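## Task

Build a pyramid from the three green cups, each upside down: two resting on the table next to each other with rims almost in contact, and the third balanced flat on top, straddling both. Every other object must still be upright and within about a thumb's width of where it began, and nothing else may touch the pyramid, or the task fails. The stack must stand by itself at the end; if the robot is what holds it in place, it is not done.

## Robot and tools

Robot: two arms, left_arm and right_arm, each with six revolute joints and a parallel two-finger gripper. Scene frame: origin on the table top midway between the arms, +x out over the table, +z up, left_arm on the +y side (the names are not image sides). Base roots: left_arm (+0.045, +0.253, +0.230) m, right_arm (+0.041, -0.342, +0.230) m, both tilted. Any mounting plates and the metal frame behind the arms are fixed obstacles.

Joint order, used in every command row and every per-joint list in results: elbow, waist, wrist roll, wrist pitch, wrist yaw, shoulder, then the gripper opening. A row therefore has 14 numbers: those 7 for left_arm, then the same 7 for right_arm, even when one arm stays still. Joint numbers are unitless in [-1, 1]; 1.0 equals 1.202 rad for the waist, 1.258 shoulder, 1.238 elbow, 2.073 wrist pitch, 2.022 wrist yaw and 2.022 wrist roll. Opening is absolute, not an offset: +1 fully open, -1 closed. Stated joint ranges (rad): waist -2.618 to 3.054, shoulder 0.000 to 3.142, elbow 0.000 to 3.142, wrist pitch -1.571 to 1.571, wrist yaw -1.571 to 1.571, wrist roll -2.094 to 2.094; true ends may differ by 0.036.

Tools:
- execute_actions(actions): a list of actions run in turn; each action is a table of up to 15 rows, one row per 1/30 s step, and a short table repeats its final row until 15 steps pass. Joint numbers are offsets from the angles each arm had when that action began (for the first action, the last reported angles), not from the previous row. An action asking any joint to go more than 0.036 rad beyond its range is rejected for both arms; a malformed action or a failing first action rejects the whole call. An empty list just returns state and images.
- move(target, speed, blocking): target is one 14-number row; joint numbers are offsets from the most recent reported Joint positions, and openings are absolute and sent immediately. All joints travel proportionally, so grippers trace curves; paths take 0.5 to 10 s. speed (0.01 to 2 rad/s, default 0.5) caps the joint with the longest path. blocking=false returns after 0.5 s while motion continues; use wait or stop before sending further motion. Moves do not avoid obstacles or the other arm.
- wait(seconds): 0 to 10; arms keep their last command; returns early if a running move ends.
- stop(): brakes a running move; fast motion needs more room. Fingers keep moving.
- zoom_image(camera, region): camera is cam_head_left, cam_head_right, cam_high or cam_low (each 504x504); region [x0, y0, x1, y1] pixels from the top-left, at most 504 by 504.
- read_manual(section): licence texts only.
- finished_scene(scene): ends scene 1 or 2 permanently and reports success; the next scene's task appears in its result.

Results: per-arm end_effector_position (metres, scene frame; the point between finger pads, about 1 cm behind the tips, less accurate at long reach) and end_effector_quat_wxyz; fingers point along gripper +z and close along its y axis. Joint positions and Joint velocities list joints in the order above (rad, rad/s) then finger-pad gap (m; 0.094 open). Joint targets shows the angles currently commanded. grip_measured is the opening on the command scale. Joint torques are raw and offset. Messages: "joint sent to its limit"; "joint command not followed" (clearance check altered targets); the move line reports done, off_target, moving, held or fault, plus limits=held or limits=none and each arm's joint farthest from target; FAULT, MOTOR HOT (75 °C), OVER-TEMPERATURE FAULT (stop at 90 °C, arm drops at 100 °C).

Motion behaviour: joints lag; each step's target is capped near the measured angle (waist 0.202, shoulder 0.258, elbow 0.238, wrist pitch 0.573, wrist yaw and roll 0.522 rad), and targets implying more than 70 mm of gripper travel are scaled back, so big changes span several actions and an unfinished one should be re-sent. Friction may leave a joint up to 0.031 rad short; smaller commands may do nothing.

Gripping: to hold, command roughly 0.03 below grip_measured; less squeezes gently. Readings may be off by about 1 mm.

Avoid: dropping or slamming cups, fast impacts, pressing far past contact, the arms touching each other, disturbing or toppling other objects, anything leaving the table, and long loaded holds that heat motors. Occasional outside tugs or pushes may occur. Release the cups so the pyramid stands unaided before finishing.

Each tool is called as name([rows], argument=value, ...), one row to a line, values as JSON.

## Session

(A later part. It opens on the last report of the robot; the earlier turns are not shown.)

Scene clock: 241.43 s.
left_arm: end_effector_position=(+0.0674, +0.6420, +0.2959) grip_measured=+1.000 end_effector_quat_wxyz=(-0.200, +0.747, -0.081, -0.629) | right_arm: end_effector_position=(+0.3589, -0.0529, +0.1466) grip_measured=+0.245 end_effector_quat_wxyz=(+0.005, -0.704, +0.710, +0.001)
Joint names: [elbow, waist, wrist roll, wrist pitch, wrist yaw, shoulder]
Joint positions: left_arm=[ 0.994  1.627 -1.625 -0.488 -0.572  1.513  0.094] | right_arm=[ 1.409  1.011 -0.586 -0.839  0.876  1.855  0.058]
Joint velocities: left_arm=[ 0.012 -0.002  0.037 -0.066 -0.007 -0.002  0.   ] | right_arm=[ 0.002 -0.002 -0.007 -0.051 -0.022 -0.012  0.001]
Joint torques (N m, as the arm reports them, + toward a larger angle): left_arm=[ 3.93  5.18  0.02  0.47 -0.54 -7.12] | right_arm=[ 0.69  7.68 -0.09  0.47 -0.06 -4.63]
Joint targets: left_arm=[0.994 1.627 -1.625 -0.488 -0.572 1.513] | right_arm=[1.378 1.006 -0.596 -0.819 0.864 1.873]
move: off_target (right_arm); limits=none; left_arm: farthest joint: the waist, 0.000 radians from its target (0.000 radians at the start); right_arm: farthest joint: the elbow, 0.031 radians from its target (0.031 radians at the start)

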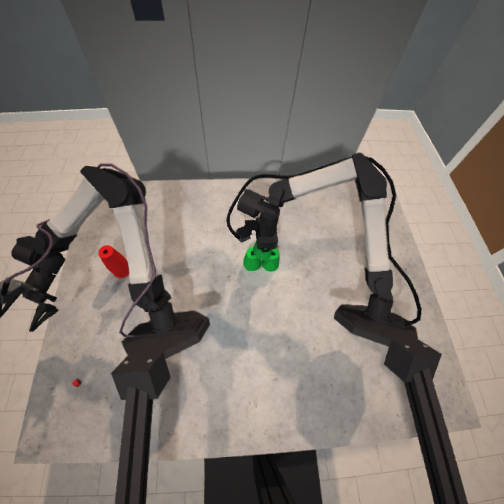

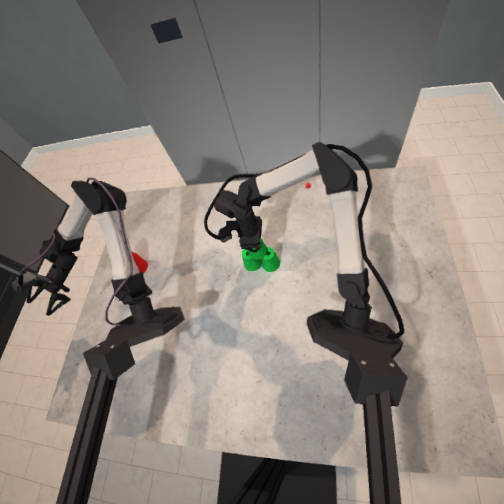

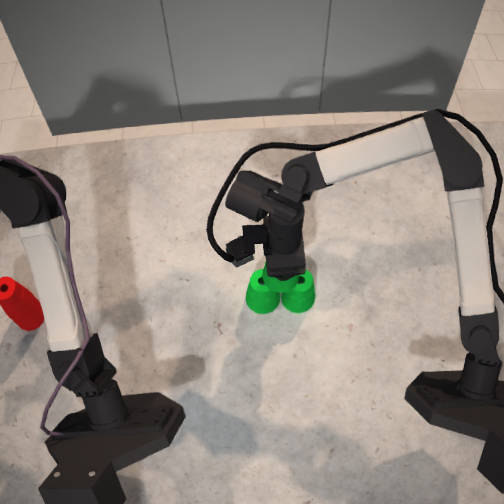

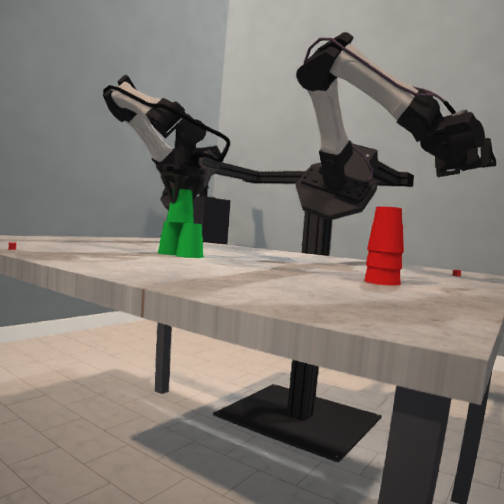

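execute_actions([
  [[0,0,0,0,0,0,1,0,0,0,0,0,0,0.213]],
  [[0,0,0,0,0,0,1,0,0,0,0,0,0,0.36]],
  [[0,0,0,0,0,0,1,0,0,0,0,0,0,1]],
])

move(target=[0,0,0,0,0,0,1, 0.115,0.10,0.09,-0.135,0.02,-0.03,1], speed=0.4)

zoom_image(camera="cam_low", region=[110, 130, 250, 270])

zoom_image(camera="cam_high", region=[200, 180, 360, 340])

Scene clock: 248.77 s.
left_arm: end_effector_position=(+0.0674, +0.6420, +0.2959) grip_measured=+1.000 end_effector_quat_wxyz=(-0.200, +0.747, -0.081, -0.629) | right_arm: end_effector_position=(+0.3590, -0.0528, +0.1466) grip_measured=+1.000 end_effector_quat_wxyz=(+0.005, -0.704, +0.710, +0.001)
Joint names: [elbow, waist, wrist roll, wrist pitch, wrist yaw, shoulder]
Joint positions: left_arm=[ 0.994  1.627 -1.625 -0.488 -0.572  1.513  0.094] | right_arm=[ 1.409  1.011 -0.586 -0.838  0.876  1.855  0.094]
Joint velocities: left_arm=[-0.012  0.002 -0.022 -0.022  0.022 -0.007  0.   ] | right_arm=[-0.012 -0.007 -0.081 -0.081 -0.007  0.002  0.   ]
Joint torques (N m, as the arm reports them, + toward a larger angle): left_arm=[ 3.94  5.09  0.04  0.46 -0.53 -7.13] | right_arm=[ 2.92  8.2   0.03  0.24  0.05 -5.89]
Joint targets: left_arm=[0.994 1.627 -1.625 -0.488 -0.572 1.513] | right_arm=[1.409 1.011 -0.586 -0.838 0.876 1.855]

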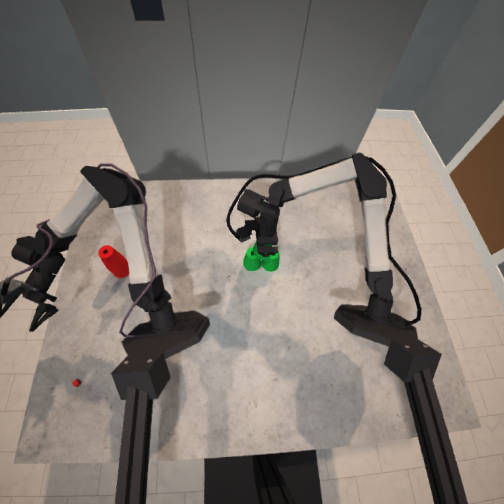

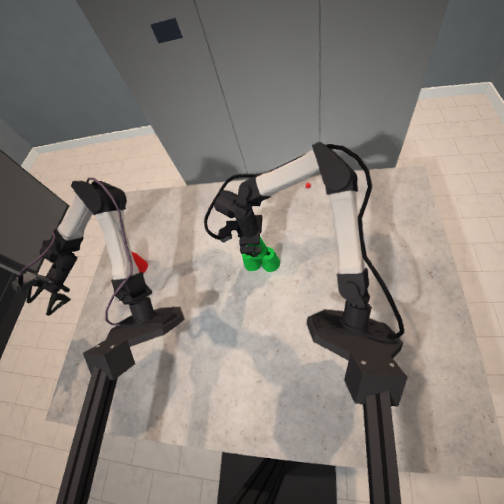

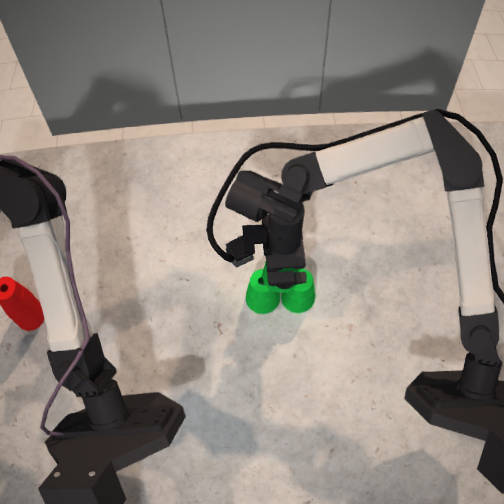

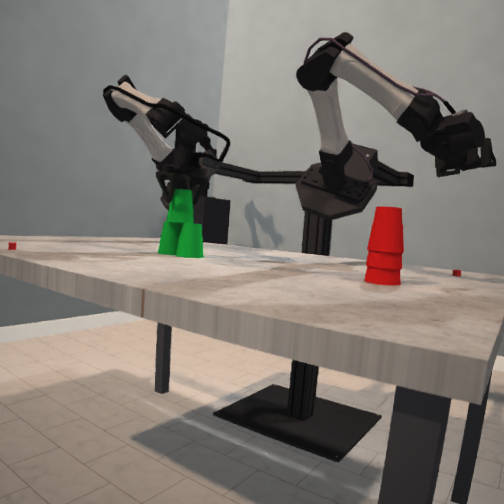

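Scene clock: 250.20 s.
left_arm: end_effector_position=(+0.0674, +0.6420, +0.2959) grip_measured=+1.000 end_effector_quat_wxyz=(-0.200, +0.747, -0.081, -0.629) | right_arm: end_effector_position=(+0.3612, -0.0571, +0.1988) grip_measured=+1.000 end_effector_quat_wxyz=(+0.006, -0.703, +0.711, -0.002)
Joint names: [elbow, waist, wrist roll, wrist pitch, wrist yaw, shoulder]
Joint positions: left_arm=[ 0.994  1.627 -1.625 -0.488 -0.572  1.513  0.094] | right_arm=[ 1.527  1.119 -0.415 -1.107  0.905  1.835  0.094]
Joint velocities: left_arm=[-0.012 -0.022  0.037  0.007 -0.081  0.007  0.   ] | right_arm=[-0.002 -0.012  0.022 -0.095 -0.007 -0.002  0.   ]
Joint torques (N m, as the arm reports them, + toward a larger angle): left_arm=[ 3.94  5.1   0.03  0.47 -0.52 -7.08] | right_arm=[ 4.81  9.23  0.12  0.1   0.16 -6.59]
Joint targets: left_arm=[0.994 1.627 -1.625 -0.488 -0.572 1.513] | right_arm=[1.551 1.131 -0.404 -1.118 0.916 1.818]
move: off_target (right_arm); limits=none; left_arm: farthest joint: the waist, 0.000 radians from its target (0.000 radians at the start); right_arm: farthest joint: the elbow, 0.024 radians from its target (0.142 radians at the start)

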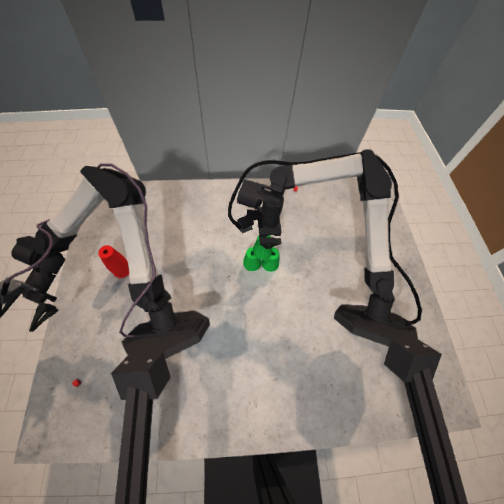

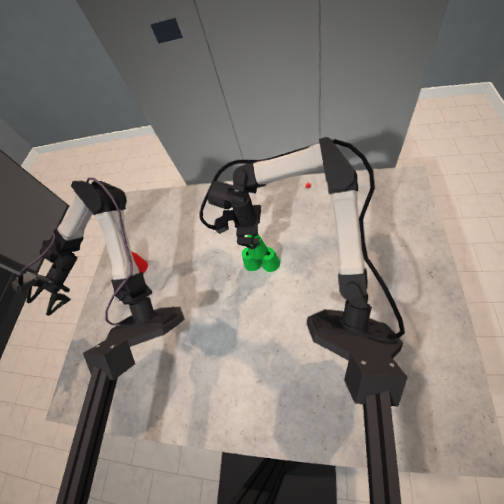

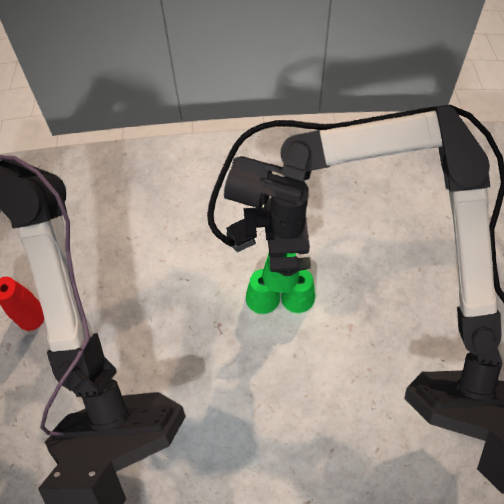

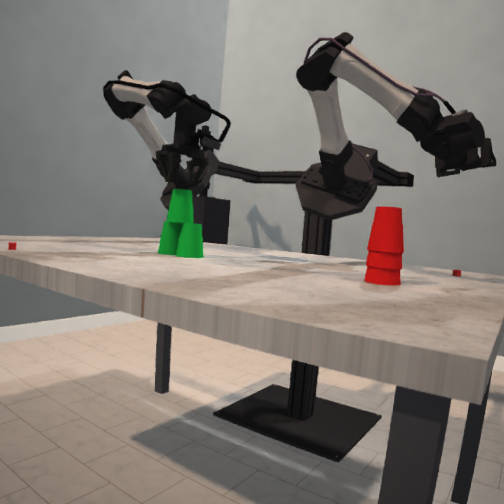

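Region (110, 130, 250, 270) of cam_low's 504x504 image, scaled by 3.600, with more detail than that image has.

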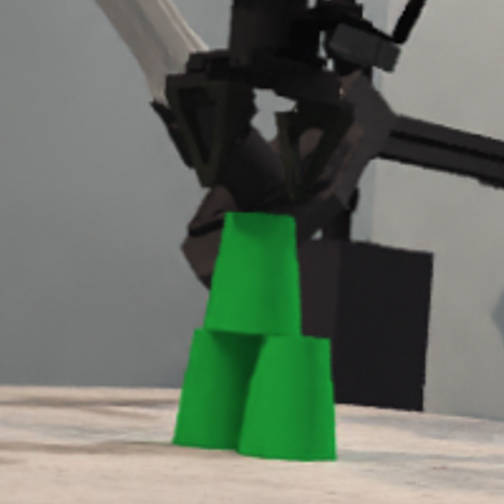

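Region (200, 180, 360, 340) of cam_high's 504x504 image, scaled by 3.150, with more detail than that image has.

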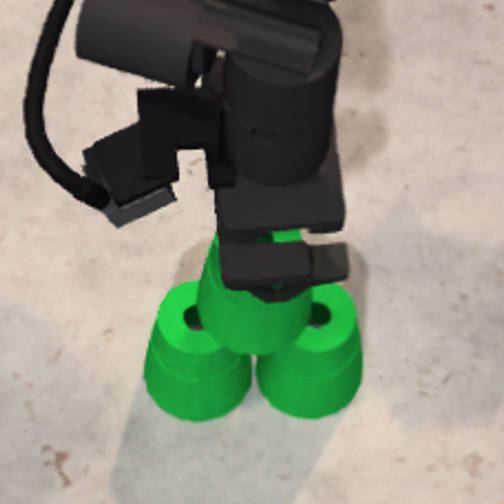

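execute_actions(actions=[])

Scene clock: 257.37 s.
left_arm: end_effector_position=(+0.0674, +0.6420, +0.2959) grip_measured=+1.000 end_effector_quat_wxyz=(-0.200, +0.747, -0.081, -0.629) | right_arm: end_effector_position=(+0.3611, -0.0572, +0.1988) grip_measured=+1.000 end_effector_quat_wxyz=(+0.005, -0.703, +0.711, -0.002)
Joint names: [elbow, waist, wrist roll, wrist pitch, wrist yaw, shoulder]
Joint positions: left_arm=[ 0.994  1.627 -1.625 -0.488 -0.572  1.513  0.094] | right_arm=[ 1.527  1.119 -0.414 -1.108  0.905  1.835  0.094]
Joint velocities: left_arm=[ 0.002  0.007 -0.037  0.022 -0.007 -0.007  0.   ] | right_arm=[ 0.002  0.012  0.037  0.022 -0.051  0.002  0.   ]
Joint torques (N m, as the arm reports them, + toward a larger angle): left_arm=[ 3.91  5.13  0.05  0.48 -0.54 -7.17] | right_arm=[ 4.84  9.23  0.13  0.1   0.16 -6.57]
Joint targets: left_arm=[0.994 1.627 -1.625 -0.488 -0.572 1.513] | right_arm=[1.551 1.131 -0.404 -1.118 0.916 1.818]

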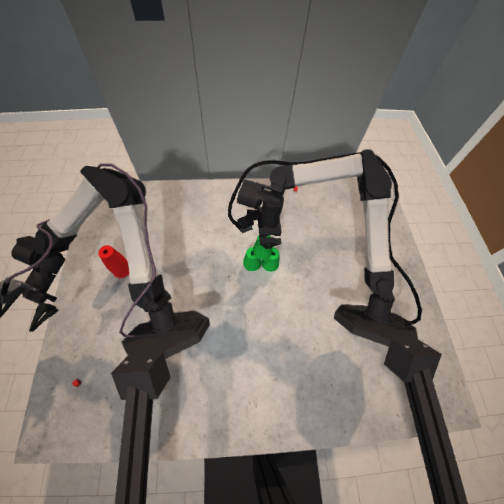

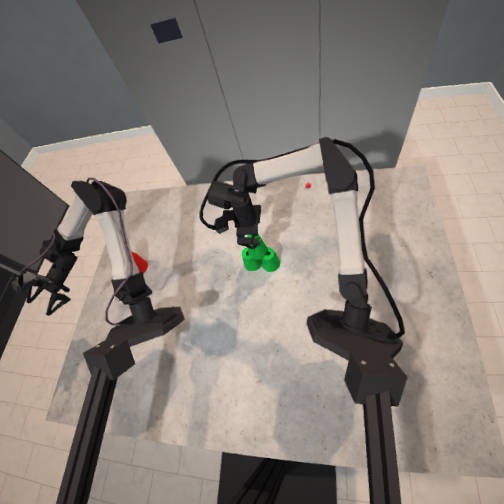

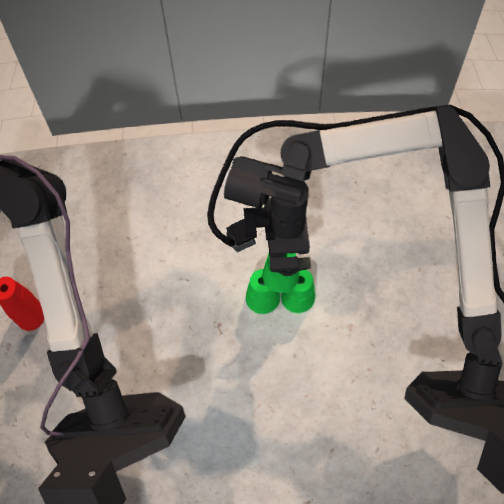

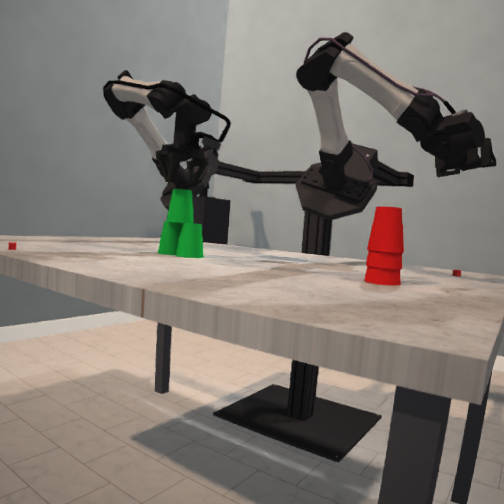

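finished_scene(scene=2)

The scene is finished: the task was done.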